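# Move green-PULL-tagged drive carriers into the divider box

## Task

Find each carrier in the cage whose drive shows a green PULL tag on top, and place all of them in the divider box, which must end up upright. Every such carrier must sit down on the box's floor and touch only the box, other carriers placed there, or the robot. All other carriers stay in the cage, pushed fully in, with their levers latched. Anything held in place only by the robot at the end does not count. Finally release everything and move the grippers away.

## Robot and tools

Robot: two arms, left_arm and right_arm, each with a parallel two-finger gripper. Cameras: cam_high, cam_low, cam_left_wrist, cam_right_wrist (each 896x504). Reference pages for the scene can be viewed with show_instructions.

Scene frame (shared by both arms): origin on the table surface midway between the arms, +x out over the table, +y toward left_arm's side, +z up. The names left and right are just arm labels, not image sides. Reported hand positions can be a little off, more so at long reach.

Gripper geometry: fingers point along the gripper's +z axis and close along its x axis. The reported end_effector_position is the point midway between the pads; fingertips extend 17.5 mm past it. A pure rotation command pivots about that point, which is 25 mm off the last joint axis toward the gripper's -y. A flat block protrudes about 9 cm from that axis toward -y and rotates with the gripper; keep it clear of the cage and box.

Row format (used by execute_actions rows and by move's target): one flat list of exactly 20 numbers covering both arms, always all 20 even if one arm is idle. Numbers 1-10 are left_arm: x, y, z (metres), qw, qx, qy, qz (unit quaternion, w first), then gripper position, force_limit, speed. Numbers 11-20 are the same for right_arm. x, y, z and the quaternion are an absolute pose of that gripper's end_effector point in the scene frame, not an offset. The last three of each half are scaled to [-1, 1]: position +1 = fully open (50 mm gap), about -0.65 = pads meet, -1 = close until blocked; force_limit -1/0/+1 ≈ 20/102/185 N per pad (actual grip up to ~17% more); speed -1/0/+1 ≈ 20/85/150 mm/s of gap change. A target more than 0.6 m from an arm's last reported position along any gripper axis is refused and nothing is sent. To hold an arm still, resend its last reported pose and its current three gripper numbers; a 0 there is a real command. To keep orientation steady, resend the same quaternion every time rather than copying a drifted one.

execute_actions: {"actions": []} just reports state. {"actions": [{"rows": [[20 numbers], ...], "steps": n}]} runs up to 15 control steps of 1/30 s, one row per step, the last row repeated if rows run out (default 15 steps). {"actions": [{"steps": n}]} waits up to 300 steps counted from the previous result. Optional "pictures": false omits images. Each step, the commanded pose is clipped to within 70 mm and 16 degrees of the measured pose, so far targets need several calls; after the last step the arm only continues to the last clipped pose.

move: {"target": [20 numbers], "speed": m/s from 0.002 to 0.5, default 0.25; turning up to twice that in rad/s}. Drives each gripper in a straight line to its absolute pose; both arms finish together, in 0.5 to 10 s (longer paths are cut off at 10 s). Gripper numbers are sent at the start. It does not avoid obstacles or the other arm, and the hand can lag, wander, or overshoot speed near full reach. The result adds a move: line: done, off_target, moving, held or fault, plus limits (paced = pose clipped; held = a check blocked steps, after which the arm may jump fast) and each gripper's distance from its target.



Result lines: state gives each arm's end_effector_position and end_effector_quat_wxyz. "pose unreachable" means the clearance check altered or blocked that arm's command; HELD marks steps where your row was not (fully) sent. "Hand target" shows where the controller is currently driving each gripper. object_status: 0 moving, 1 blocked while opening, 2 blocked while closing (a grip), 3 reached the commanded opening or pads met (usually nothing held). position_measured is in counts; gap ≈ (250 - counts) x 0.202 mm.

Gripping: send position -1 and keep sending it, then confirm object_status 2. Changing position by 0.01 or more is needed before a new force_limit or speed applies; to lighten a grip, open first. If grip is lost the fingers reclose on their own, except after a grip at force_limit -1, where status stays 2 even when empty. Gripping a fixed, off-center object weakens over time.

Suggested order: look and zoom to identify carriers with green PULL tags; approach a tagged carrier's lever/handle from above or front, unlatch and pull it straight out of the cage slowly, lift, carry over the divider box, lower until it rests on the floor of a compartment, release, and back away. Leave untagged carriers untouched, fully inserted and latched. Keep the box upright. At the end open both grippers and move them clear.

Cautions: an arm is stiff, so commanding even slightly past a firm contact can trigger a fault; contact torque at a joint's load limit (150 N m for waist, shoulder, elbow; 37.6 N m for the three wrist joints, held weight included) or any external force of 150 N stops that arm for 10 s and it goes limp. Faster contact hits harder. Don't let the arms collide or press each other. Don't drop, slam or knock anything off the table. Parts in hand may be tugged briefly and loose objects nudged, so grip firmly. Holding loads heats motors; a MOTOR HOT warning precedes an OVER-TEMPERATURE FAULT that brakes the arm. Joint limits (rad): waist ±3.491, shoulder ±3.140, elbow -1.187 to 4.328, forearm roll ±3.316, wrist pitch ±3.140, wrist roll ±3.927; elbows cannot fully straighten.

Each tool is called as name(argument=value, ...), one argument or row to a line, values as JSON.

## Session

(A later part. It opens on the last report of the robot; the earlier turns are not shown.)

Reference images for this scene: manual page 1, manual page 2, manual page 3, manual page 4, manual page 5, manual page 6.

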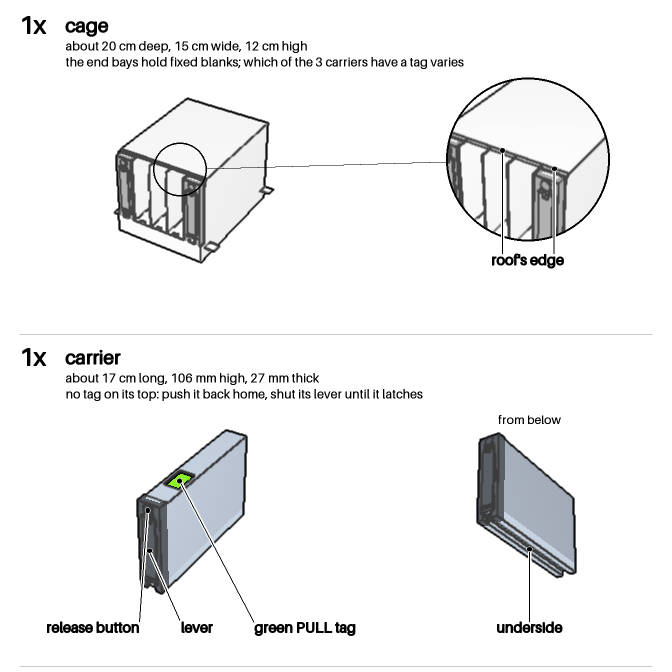

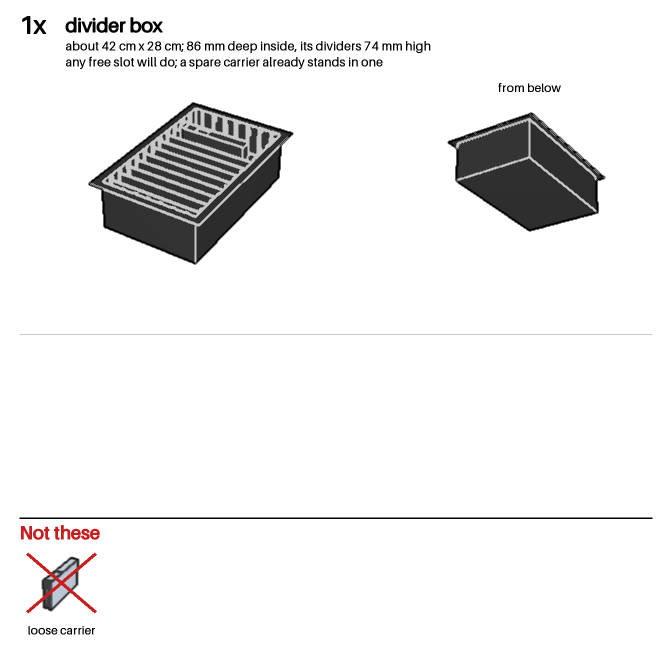

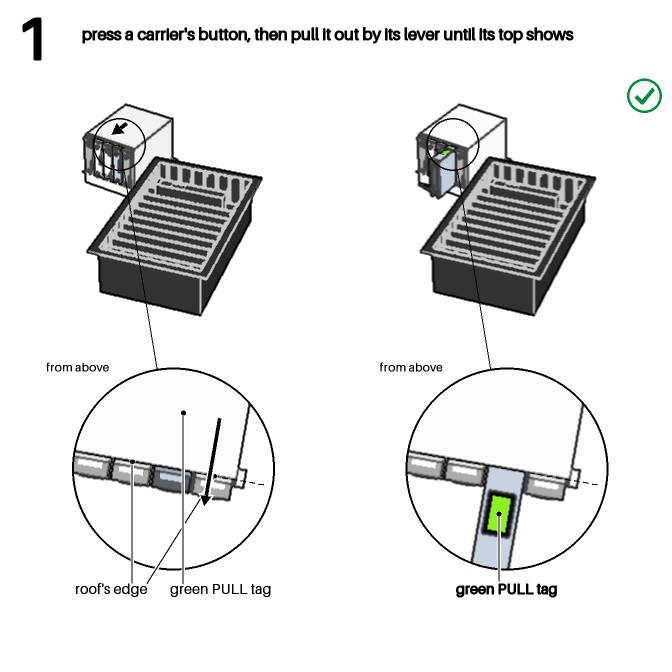

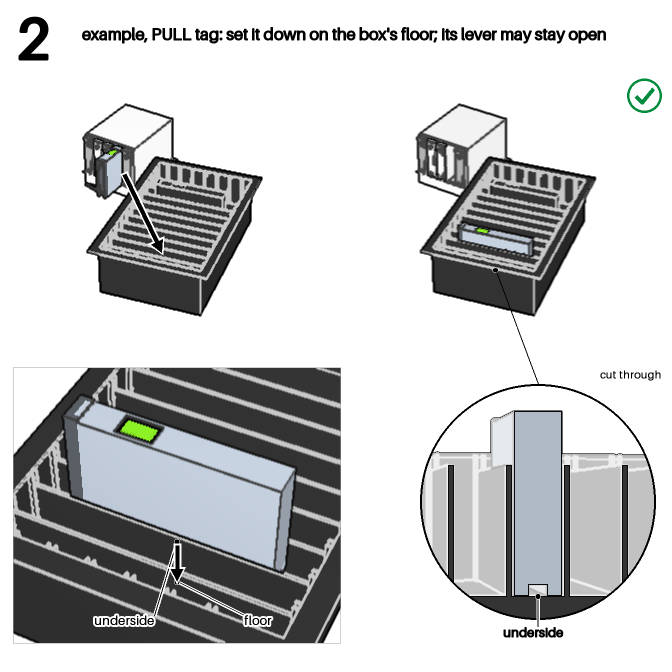

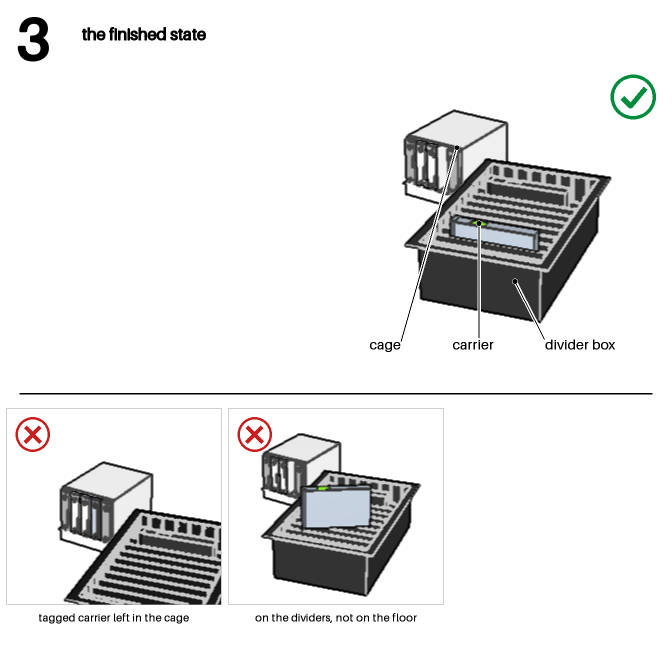

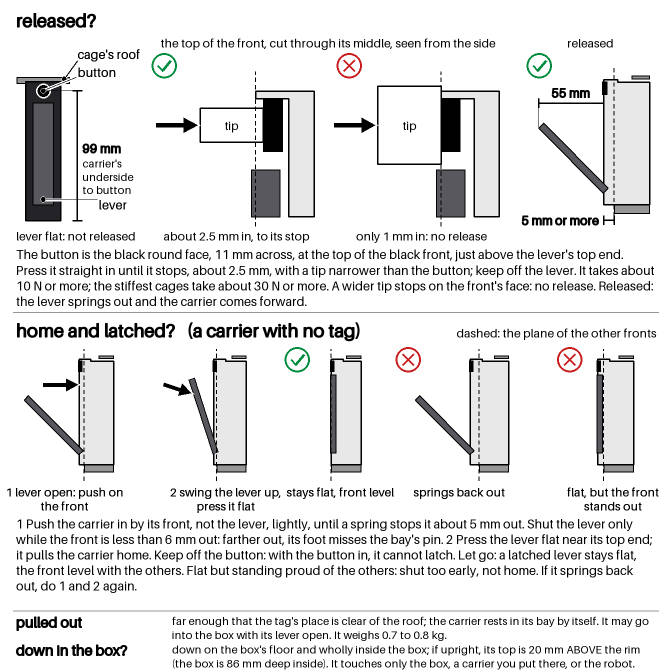

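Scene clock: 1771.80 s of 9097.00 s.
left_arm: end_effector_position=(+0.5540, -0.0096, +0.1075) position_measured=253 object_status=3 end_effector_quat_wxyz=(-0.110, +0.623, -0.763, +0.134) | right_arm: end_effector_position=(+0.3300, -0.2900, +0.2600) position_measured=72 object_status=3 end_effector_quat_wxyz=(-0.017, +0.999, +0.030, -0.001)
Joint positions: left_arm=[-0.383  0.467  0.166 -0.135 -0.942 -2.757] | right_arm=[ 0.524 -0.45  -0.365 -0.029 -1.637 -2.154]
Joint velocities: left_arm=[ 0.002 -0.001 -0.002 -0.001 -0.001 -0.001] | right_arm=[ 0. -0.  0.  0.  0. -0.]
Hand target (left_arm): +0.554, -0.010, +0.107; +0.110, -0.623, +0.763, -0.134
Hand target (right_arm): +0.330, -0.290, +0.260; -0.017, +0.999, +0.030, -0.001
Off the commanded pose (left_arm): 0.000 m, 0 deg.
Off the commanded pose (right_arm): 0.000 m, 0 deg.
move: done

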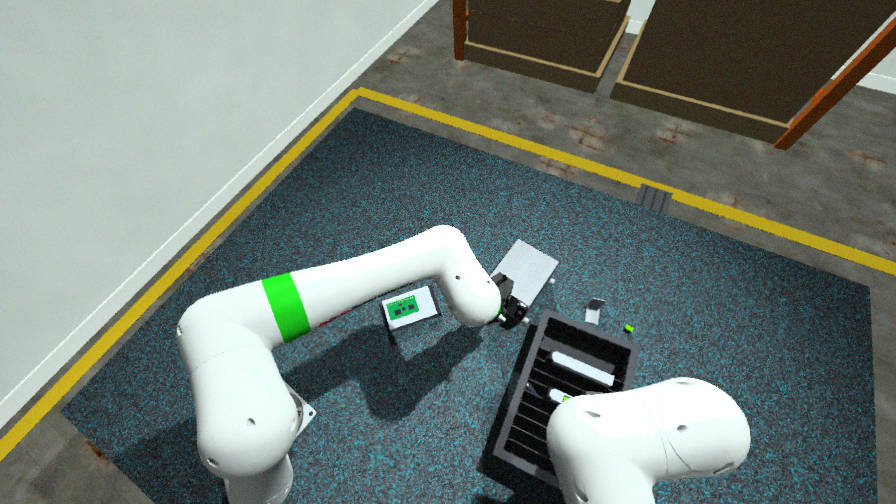

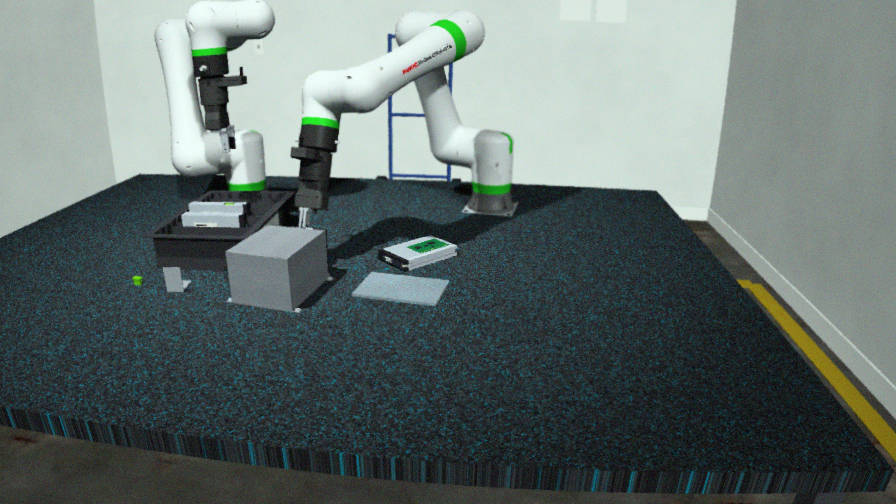

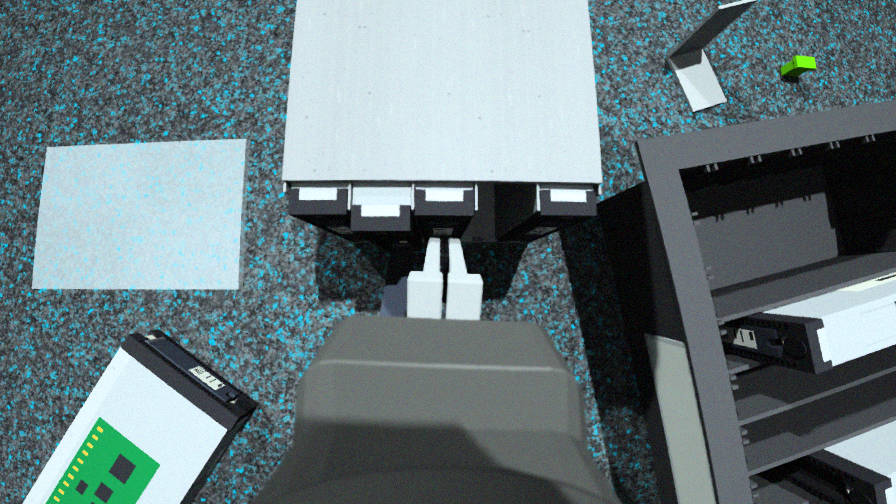

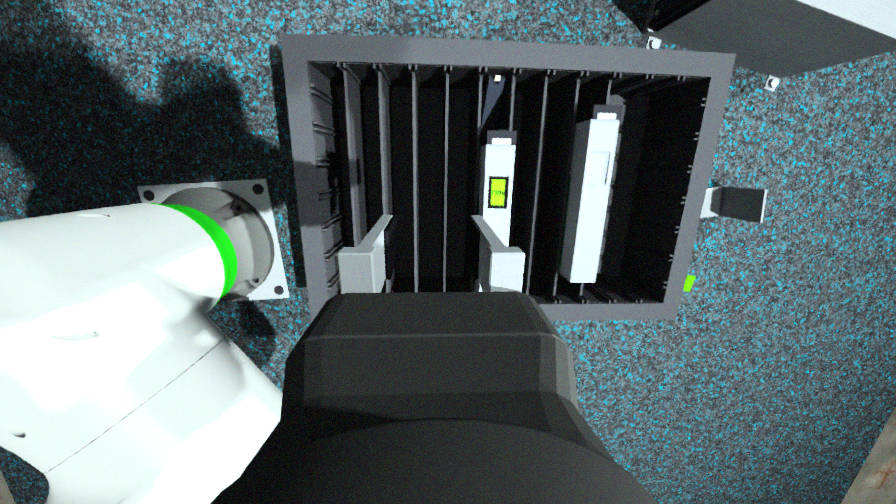

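move(
  target=[0.52,-0.0044,0.125,-0.1099,0.6231,-0.7627,0.1345,-1,0,0.5,0.33,-0.29,0.26,-0.0174,0.9994,0.0297,-0.0005,0.54,0,0.5],
  speed=0.04,
)

zoom_image(
  camera="cam_left_wrist",
  region=[270,40,620,300],
)

Scene clock: 1778.33 s of 9097.00 s.
left_arm: end_effector_position=(+0.5201, -0.0044, +0.1249) position_measured=253 object_status=3 end_effector_quat_wxyz=(-0.110, +0.623, -0.763, +0.134) | right_arm: end_effector_position=(+0.3300, -0.2900, +0.2600) position_measured=72 object_status=3 end_effector_quat_wxyz=(-0.017, +0.999, +0.030, -0.000)
Joint positions: left_arm=[-0.406  0.386  0.097 -0.142 -0.957 -2.733] | right_arm=[ 0.524 -0.45  -0.365 -0.029 -1.637 -2.154]
Joint velocities: left_arm=[-0.001 -0.002 -0.002 -0.001  0.001  0.001] | right_arm=[-0.001 -0.    -0.     0.    -0.    -0.   ]
Hand target (left_arm): +0.520, -0.004, +0.125; +0.110, -0.623, +0.763, -0.134
Hand target (right_arm): +0.330, -0.290, +0.260; -0.017, +0.999, +0.030, -0.001
Off the commanded pose (left_arm): 0.000 m, 0 deg.
Off the commanded pose (right_arm): 0.000 m, 0 deg.
After step 90, 2.27 s passed at rest.
move: done

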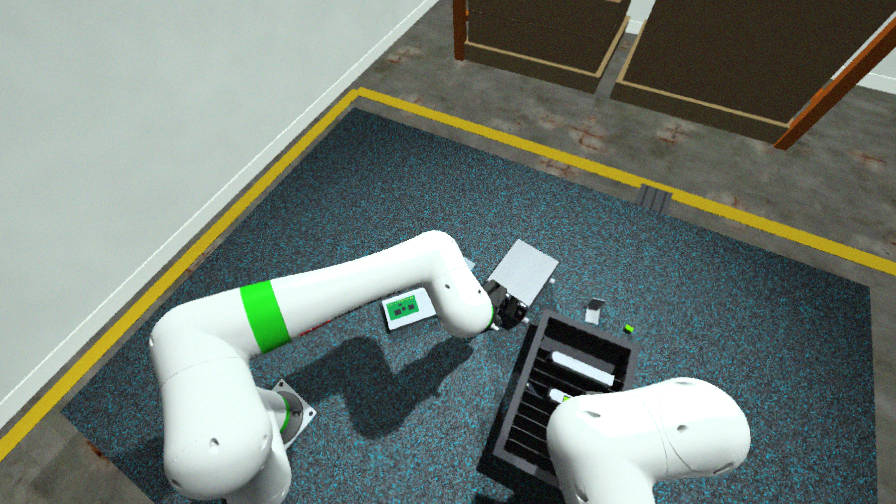

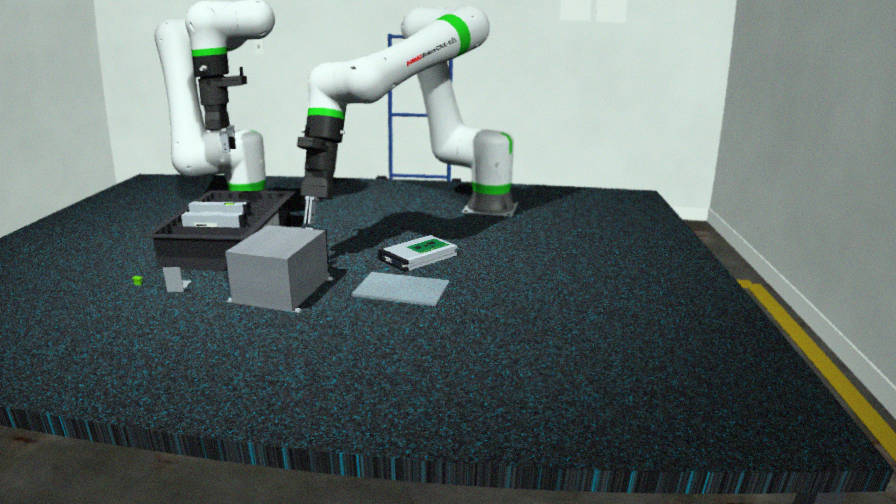

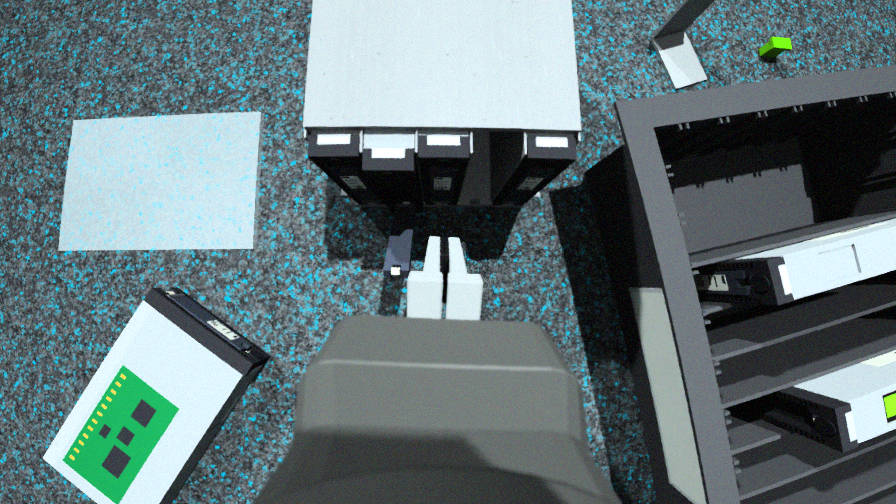

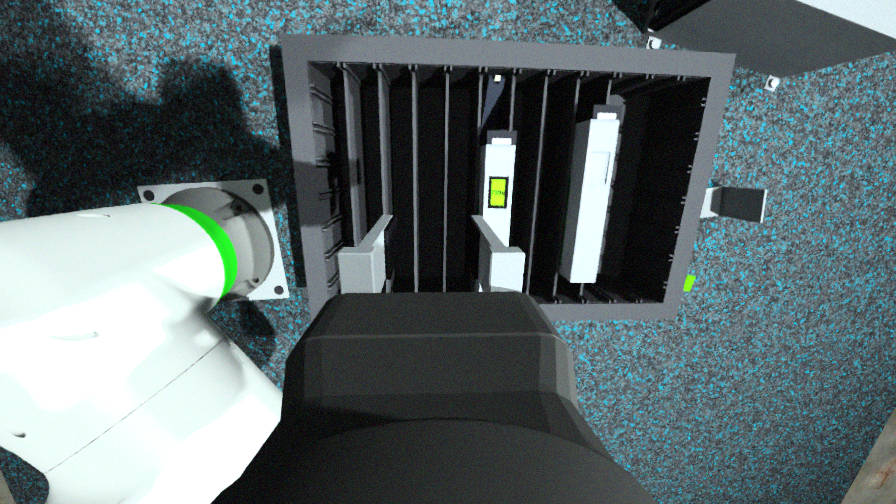

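Region (270, 40, 620, 300) of cam_left_wrist's 896x504 image, scaled by 1.440, with more detail than that image has; it fills the top 374 rows of this view, and the rest is white.

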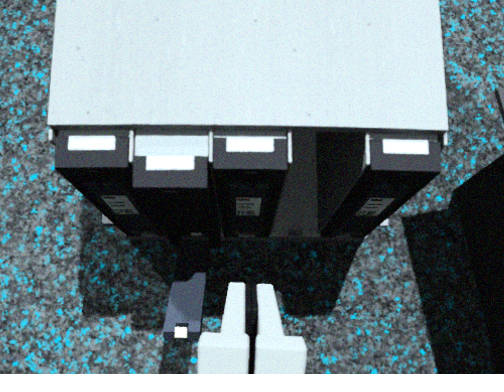

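move(
  target=[0.5372,0.0221,0.135,0,0.6327,-0.7744,0,-0.02,0,0.5,0.33,-0.29,0.26,-0.0174,0.9994,0.0297,-0.0005,0.54,0,0.5],
  speed=0.08,
)

Scene clock: 1789.17 s of 9097.00 s.
left_arm: end_effector_position=(+0.5371, +0.0220, +0.1351) position_measured=155 object_status=3 end_effector_quat_wxyz=(+0.000, +0.633, -0.775, +0.001) | right_arm: end_effector_position=(+0.3300, -0.2900, +0.2600) position_measured=72 object_status=3 end_effector_quat_wxyz=(-0.017, +0.999, +0.030, -0.001)
Joint positions: left_arm=[-0.299  0.596  0.453  0.001 -1.427 -2.903] | right_arm=[ 0.524 -0.45  -0.365 -0.029 -1.637 -2.154]
Joint velocities: left_arm=[ 0.001  0.004  0.007  0.001 -0.007 -0.   ] | right_arm=[-0.  0. -0. -0.  0. -0.]
Hand target (left_arm): +0.537, +0.022, +0.135; -0.000, -0.633, +0.775, -0.000
Hand target (right_arm): +0.330, -0.290, +0.260; -0.017, +0.999, +0.030, -0.001
Off the commanded pose (left_arm): 0.000 m, 0 deg.
Off the commanded pose (right_arm): 0.000 m, 0 deg.
After step 90, 5.33 s passed at rest.
move: done

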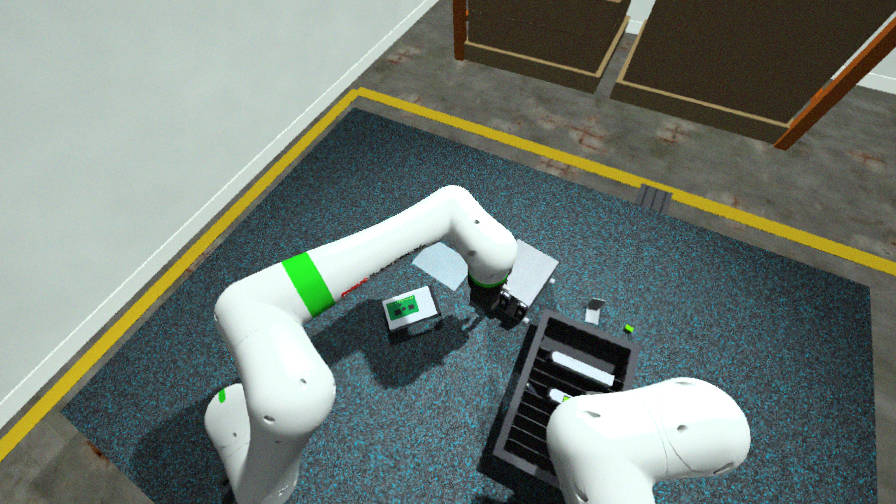

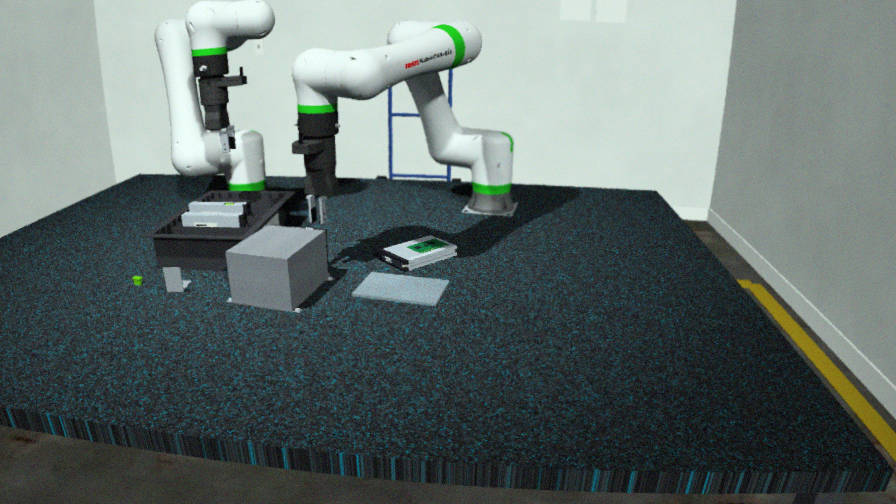

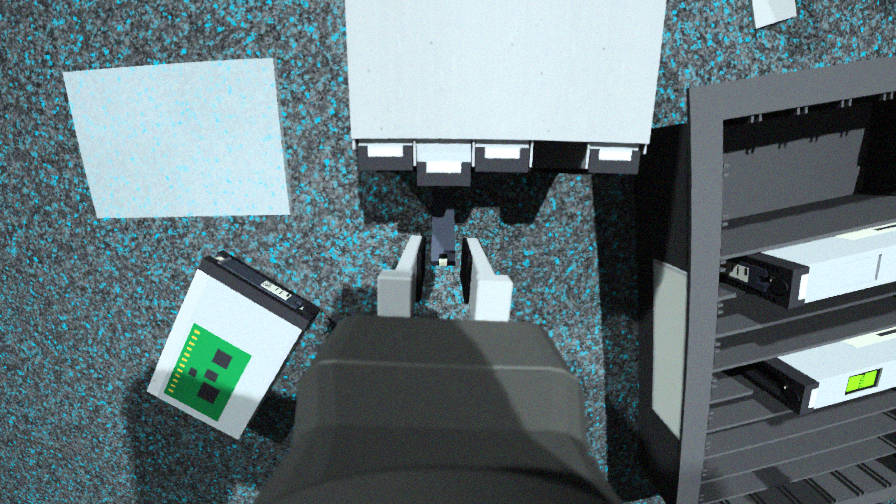

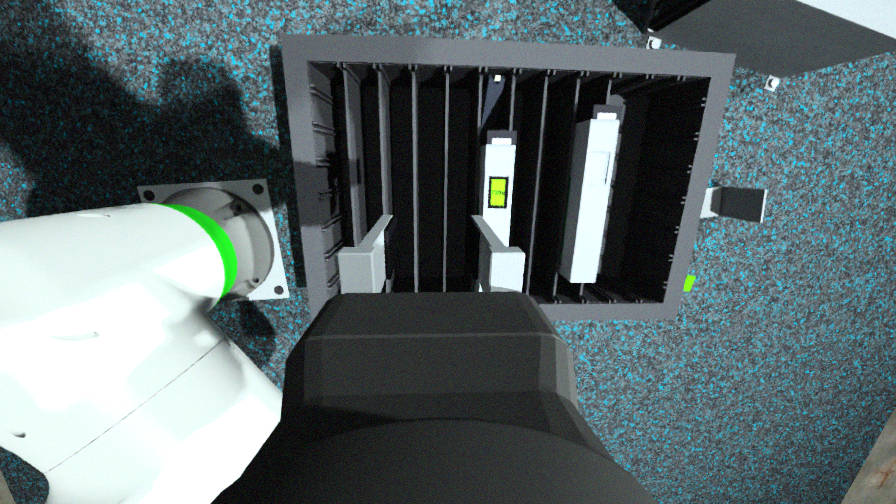

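move(
  target=[0.5372,0.0221,0.085,0,0.6327,-0.7744,0,-0.02,0,0.5,0.33,-0.29,0.26,-0.0174,0.9994,0.0297,-0.0005,0.54,0,0.5],
  speed=0.04,
)

Scene clock: 1801.87 s of 9097.00 s.
left_arm: end_effector_position=(+0.5373, +0.0221, +0.0851) position_measured=155 object_status=3 end_effector_quat_wxyz=(-0.000, +0.633, -0.774, -0.000) | right_arm: end_effector_position=(+0.3300, -0.2900, +0.2600) position_measured=72 object_status=3 end_effector_quat_wxyz=(-0.017, +0.999, +0.030, -0.000)
Joint positions: left_arm=[-0.299  0.623  0.376 -0.    -1.324 -2.902] | right_arm=[ 0.524 -0.45  -0.365 -0.029 -1.637 -2.154]
Joint velocities: left_arm=[-0.001  0.001 -0.001  0.     0.004  0.001] | right_arm=[ 0. -0.  0. -0. -0.  0.]
Hand target (left_arm): +0.537, +0.022, +0.085; +0.000, -0.633, +0.774, +0.000
Hand target (right_arm): +0.330, -0.290, +0.260; -0.017, +0.999, +0.030, -0.001
Off the commanded pose (left_arm): 0.000 m, 0 deg.
Off the commanded pose (right_arm): 0.000 m, 0 deg.
After step 90, 8.13 s passed at rest.
move: done

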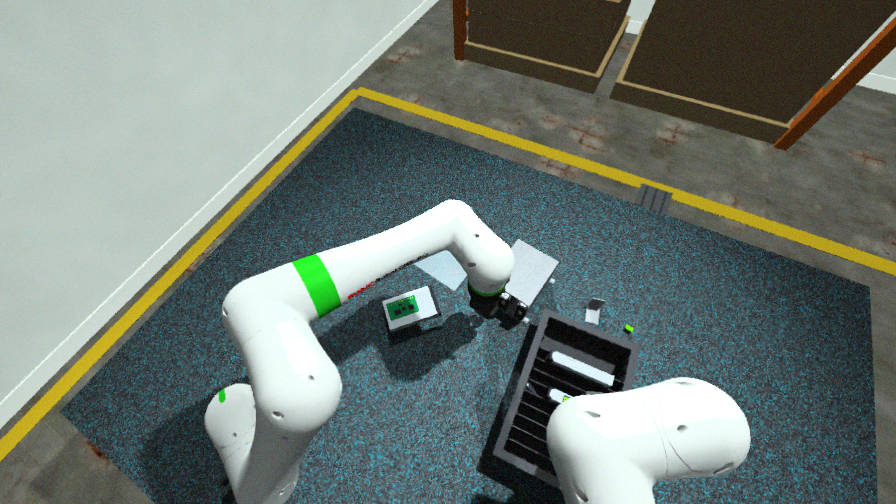

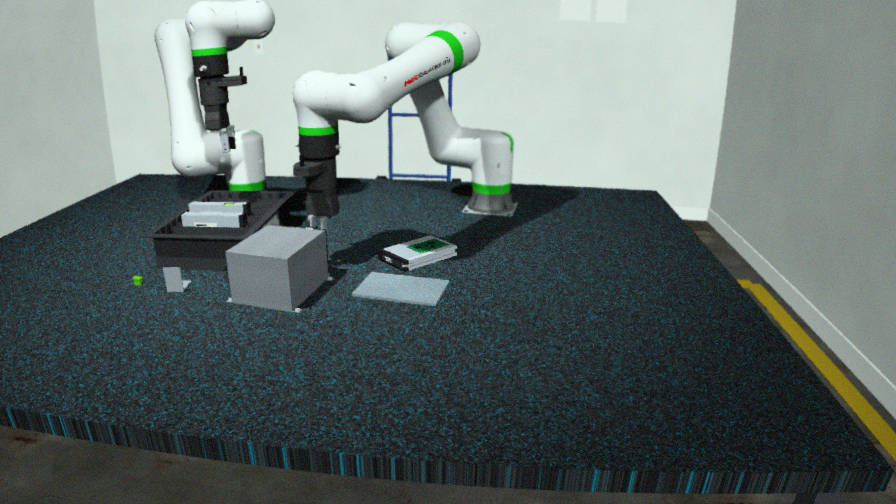

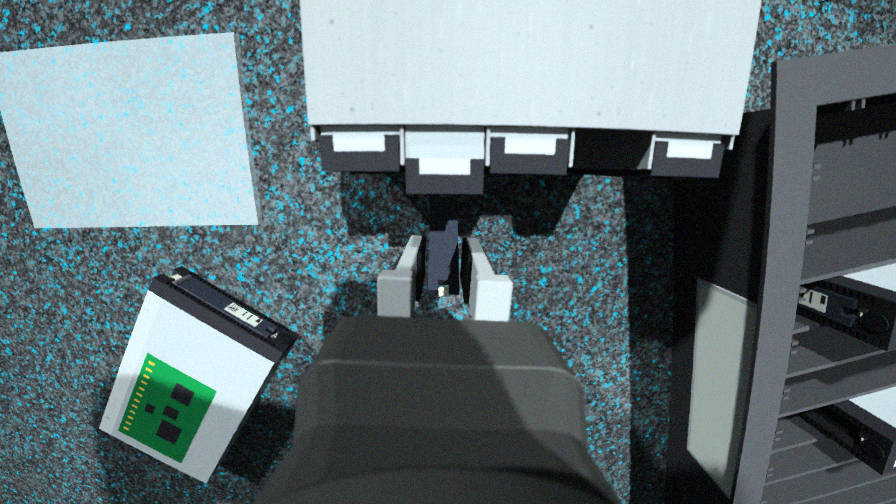

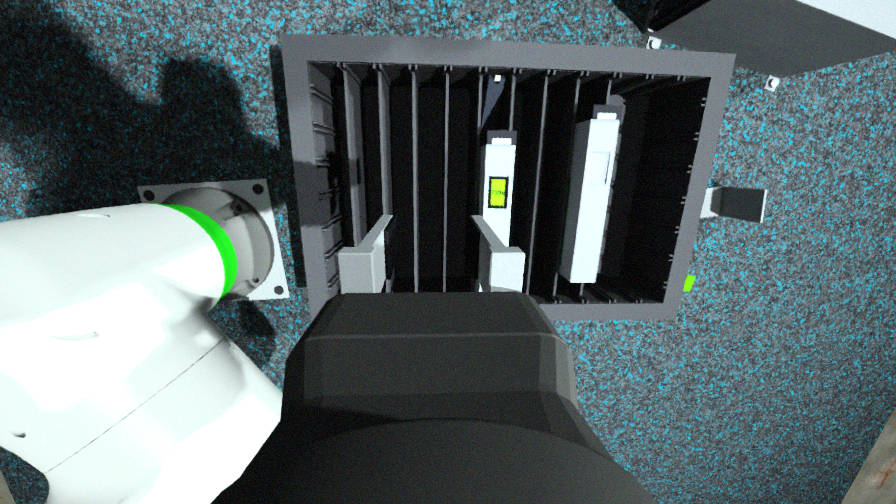

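Lever centred between the fingers; descending to grip height.

move(
  target=[0.5372,0.0221,0.067,0,0.6327,-0.7744,0,-0.02,0,0.5,0.33,-0.29,0.26,-0.0174,0.9994,0.0297,-0.0005,0.54,0,0.5],
  speed=0.025,
)

move(
  target=[0.5372,0.0221,0.067,0,0.6327,-0.7744,0,-1,-0.3,-0.3,0.33,-0.29,0.26,-0.0174,0.9994,0.0297,-0.0005,0.54,0,0.5],
  speed=0.025,
)

Scene clock: 1805.80 s of 9097.00 s.
left_arm: end_effector_position=(+0.5372, +0.0221, +0.0671) position_measured=155 object_status=3 end_effector_quat_wxyz=(+0.000, +0.633, -0.774, +0.000) | right_arm: end_effector_position=(+0.3300, -0.2900, +0.2600) position_measured=72 object_status=3 end_effector_quat_wxyz=(-0.017, +0.999, +0.030, -0.000)
Joint positions: left_arm=[-0.299  0.635  0.352  0.    -1.288 -2.902] | right_arm=[ 0.524 -0.45  -0.365 -0.029 -1.637 -2.154]
Joint velocities: left_arm=[ 0.001  0.001 -0.002  0.001  0.003  0.001] | right_arm=[-0.001 -0.    -0.     0.     0.    -0.   ]
Hand target (left_arm): +0.537, +0.022, +0.067; +0.000, -0.633, +0.774, +0.000
Hand target (right_arm): +0.330, -0.290, +0.260; -0.017, +0.999, +0.030, -0.001
Off the commanded pose (left_arm): 0.000 m, 0 deg.
Off the commanded pose (right_arm): 0.000 m, 0 deg.
move: done

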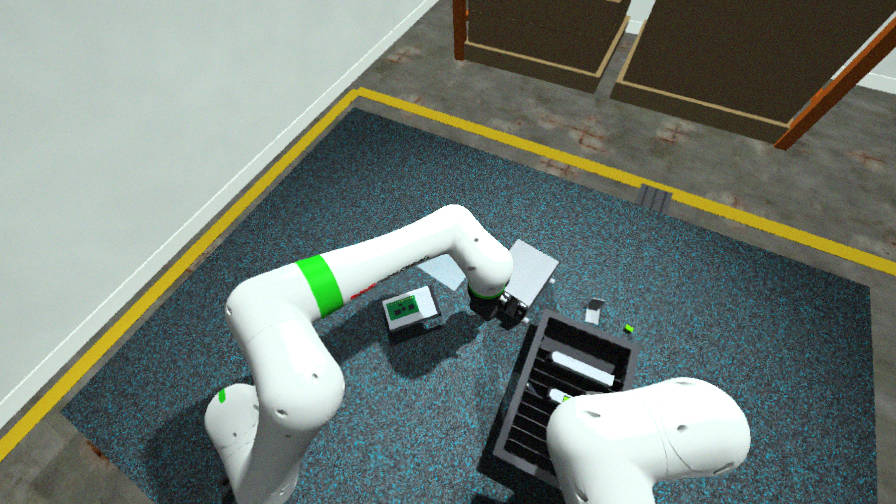

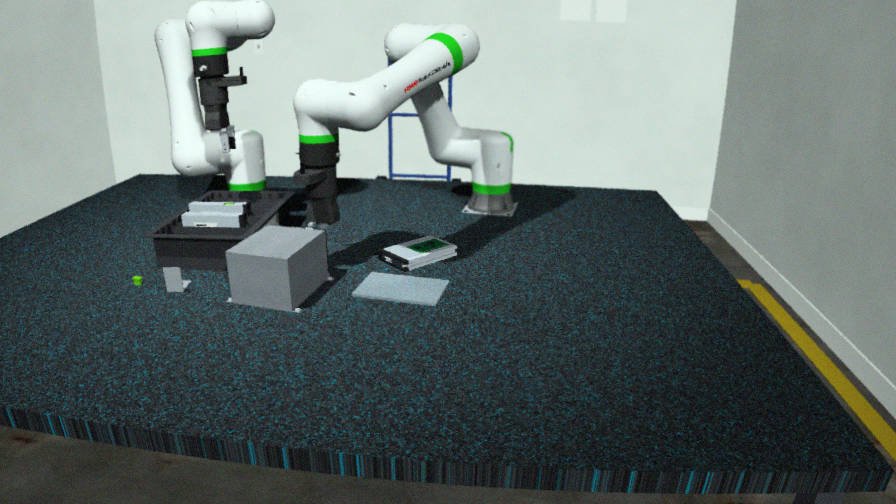

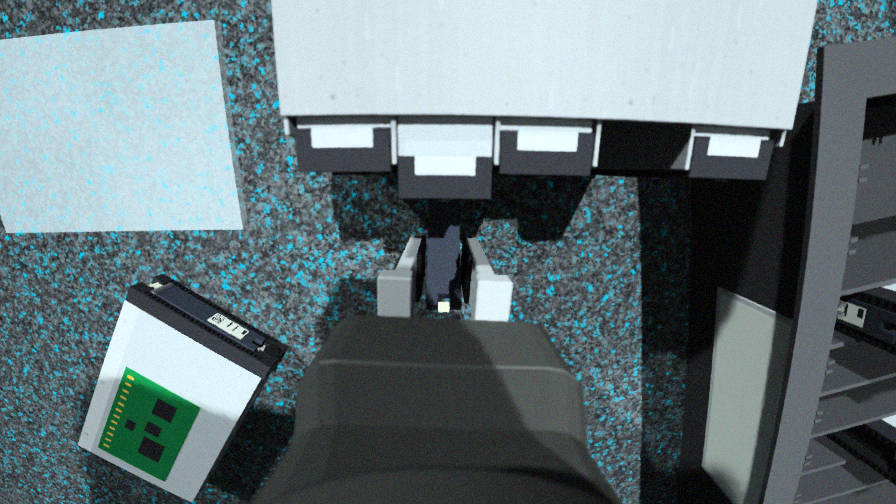

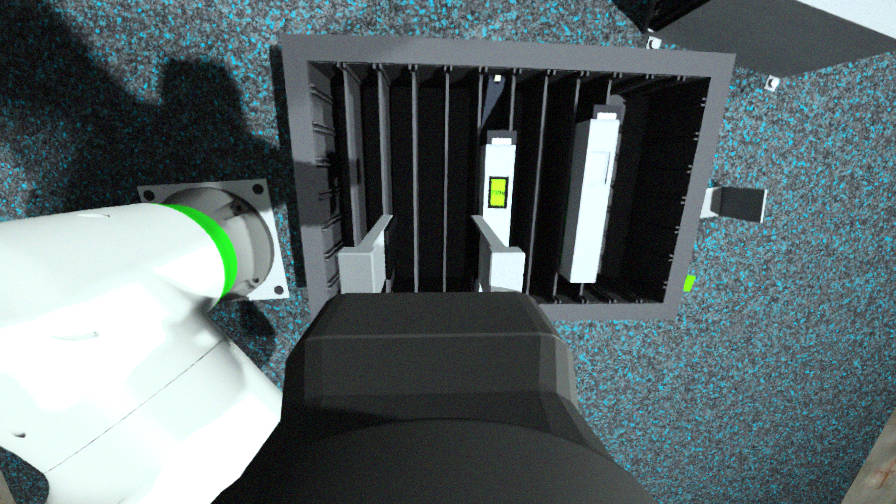

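Scene clock: 1806.50 s of 9097.00 s.
left_arm: end_effector_position=(+0.5372, +0.0221, +0.0670) position_measured=174 object_status=2 end_effector_quat_wxyz=(+0.000, +0.633, -0.774, -0.000) | right_arm: end_effector_position=(+0.3300, -0.2900, +0.2600) position_measured=72 object_status=3 end_effector_quat_wxyz=(-0.017, +0.999, +0.030, -0.000)
Joint positions: left_arm=[-0.299  0.635  0.352  0.    -1.288 -2.902] | right_arm=[ 0.524 -0.45  -0.365 -0.029 -1.637 -2.154]
Joint velocities: left_arm=[ 0.    -0.    -0.    -0.001  0.001  0.001] | right_arm=[ 0.    -0.     0.    -0.     0.     0.001]
Hand target (left_arm): +0.537, +0.022, +0.067; +0.000, -0.633, +0.774, +0.000
Hand target (right_arm): +0.330, -0.290, +0.260; -0.017, +0.999, +0.030, -0.001
Off the commanded pose (left_arm): 0.000 m, 0 deg.
Off the commanded pose (right_arm): 0.000 m, 0 deg.
move: done

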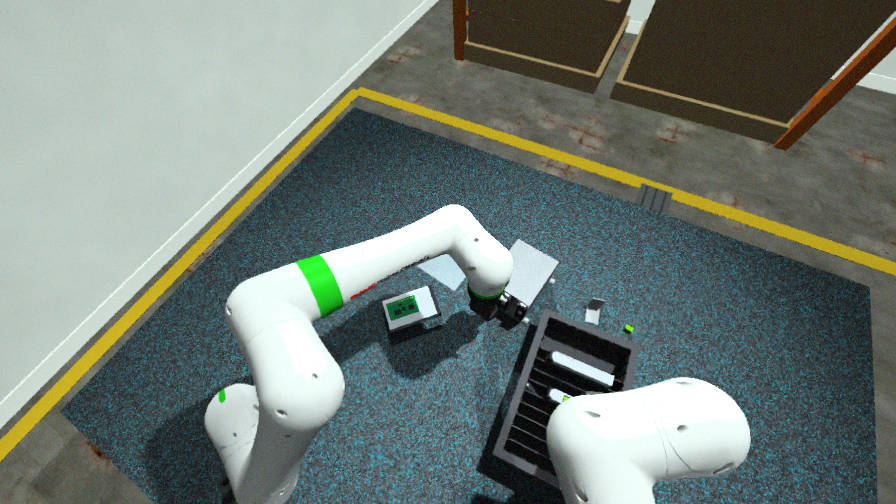

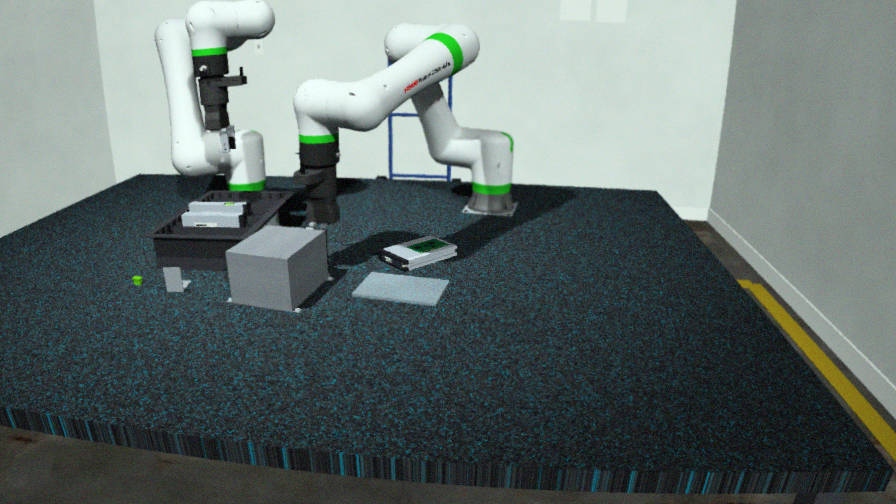

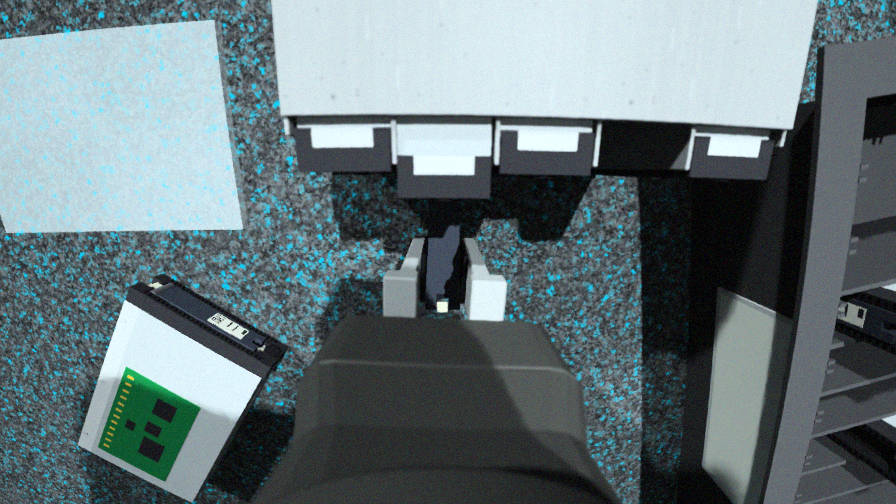

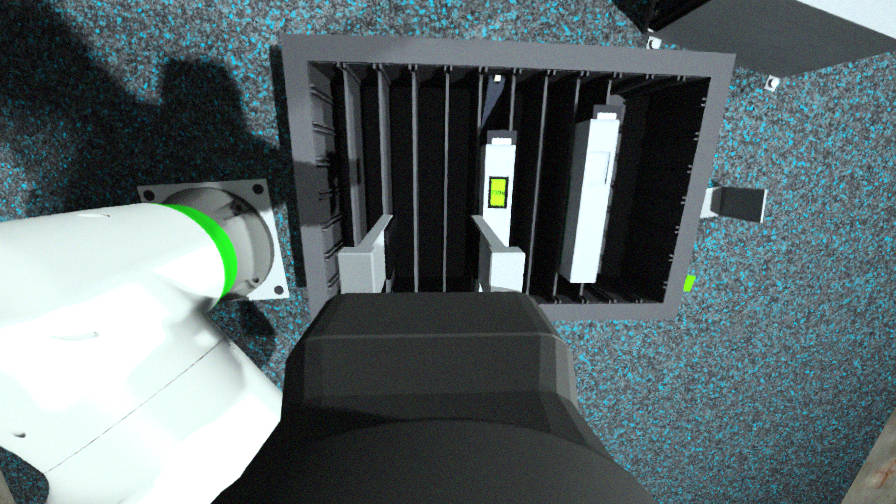

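move(
  target=[0.4779,0.0315,0.067,0,0.6327,-0.7744,0,-1,-0.3,-0.3,0.33,-0.29,0.26,-0.0174,0.9994,0.0297,-0.0005,0.54,0,0.5],
  speed=0.025,
)

Scene clock: 1813.70 s of 9097.00 s.
left_arm: end_effector_position=(+0.4780, +0.0316, +0.0670) position_measured=174 object_status=2 end_effector_quat_wxyz=(-0.000, +0.633, -0.774, -0.000) | right_arm: end_effector_position=(+0.3300, -0.2900, +0.2600) position_measured=72 object_status=3 end_effector_quat_wxyz=(-0.017, +0.999, +0.030, -0.001)
Joint positions: left_arm=[-0.327  0.506  0.153 -0.    -1.218 -2.874] | right_arm=[ 0.524 -0.45  -0.365 -0.029 -1.637 -2.154]
Joint velocities: left_arm=[-0.001 -0.002 -0.004  0.     0.002 -0.001] | right_arm=[-0. -0.  0.  0. -0. -0.]
Hand target (left_arm): +0.478, +0.032, +0.067; +0.000, -0.633, +0.774, +0.000
Hand target (right_arm): +0.330, -0.290, +0.260; -0.017, +0.999, +0.030, -0.001
Off the commanded pose (left_arm): 0.000 m, 0 deg.
Off the commanded pose (right_arm): 0.000 m, 0 deg.
After step 90, 1.53 s passed at rest.
move: done

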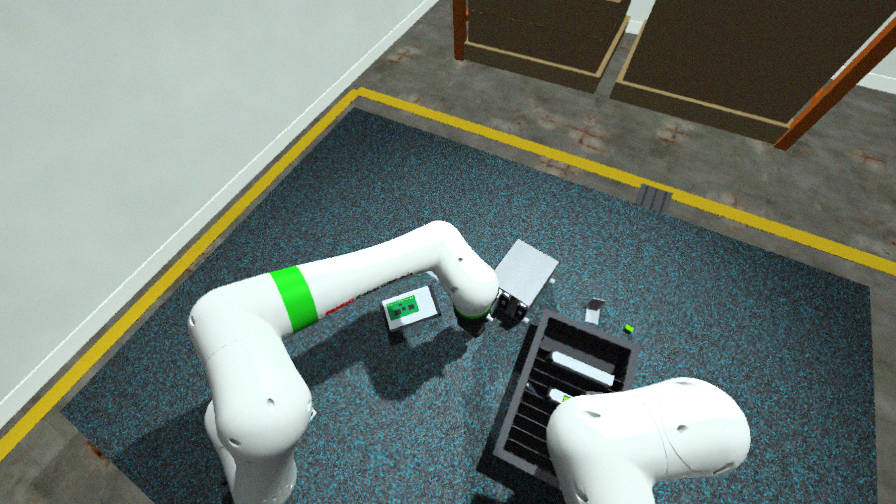

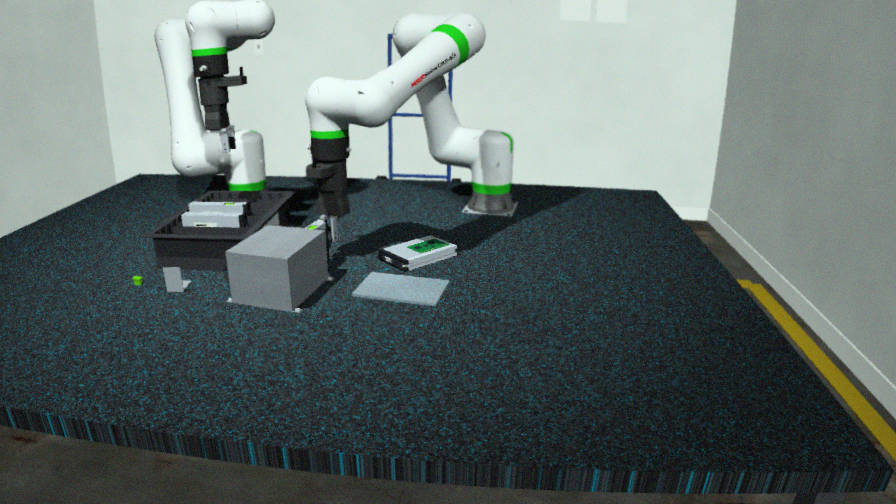

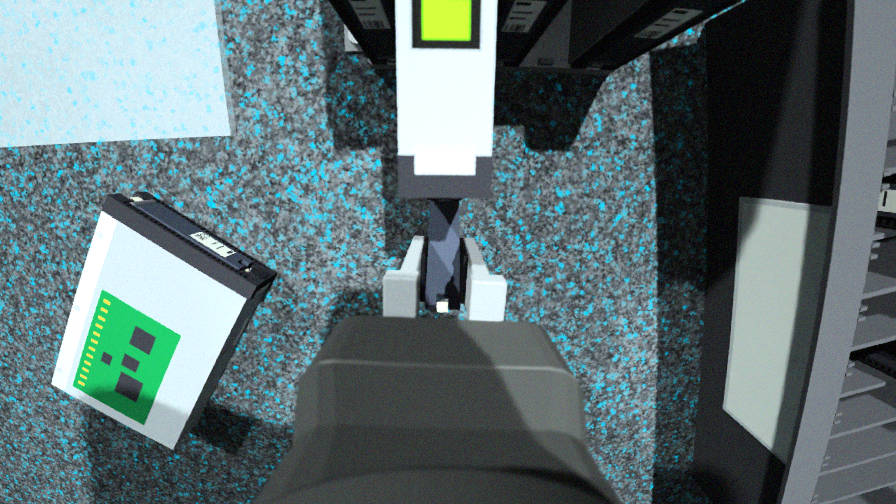

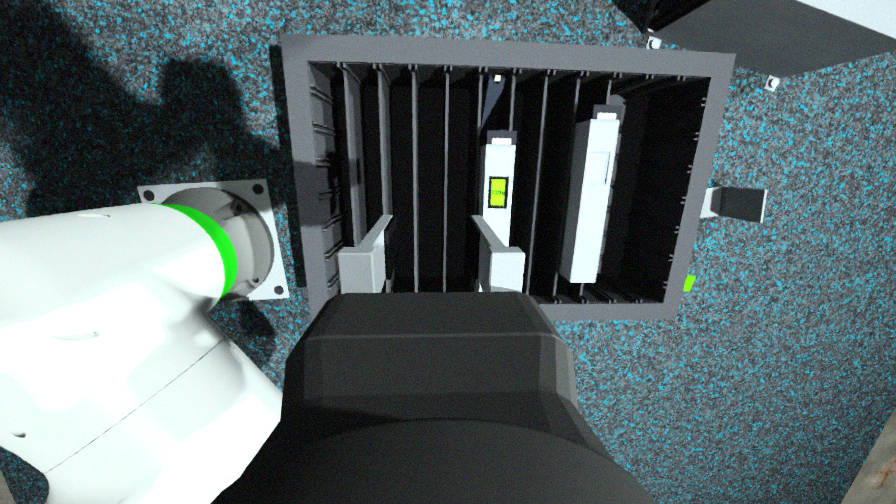

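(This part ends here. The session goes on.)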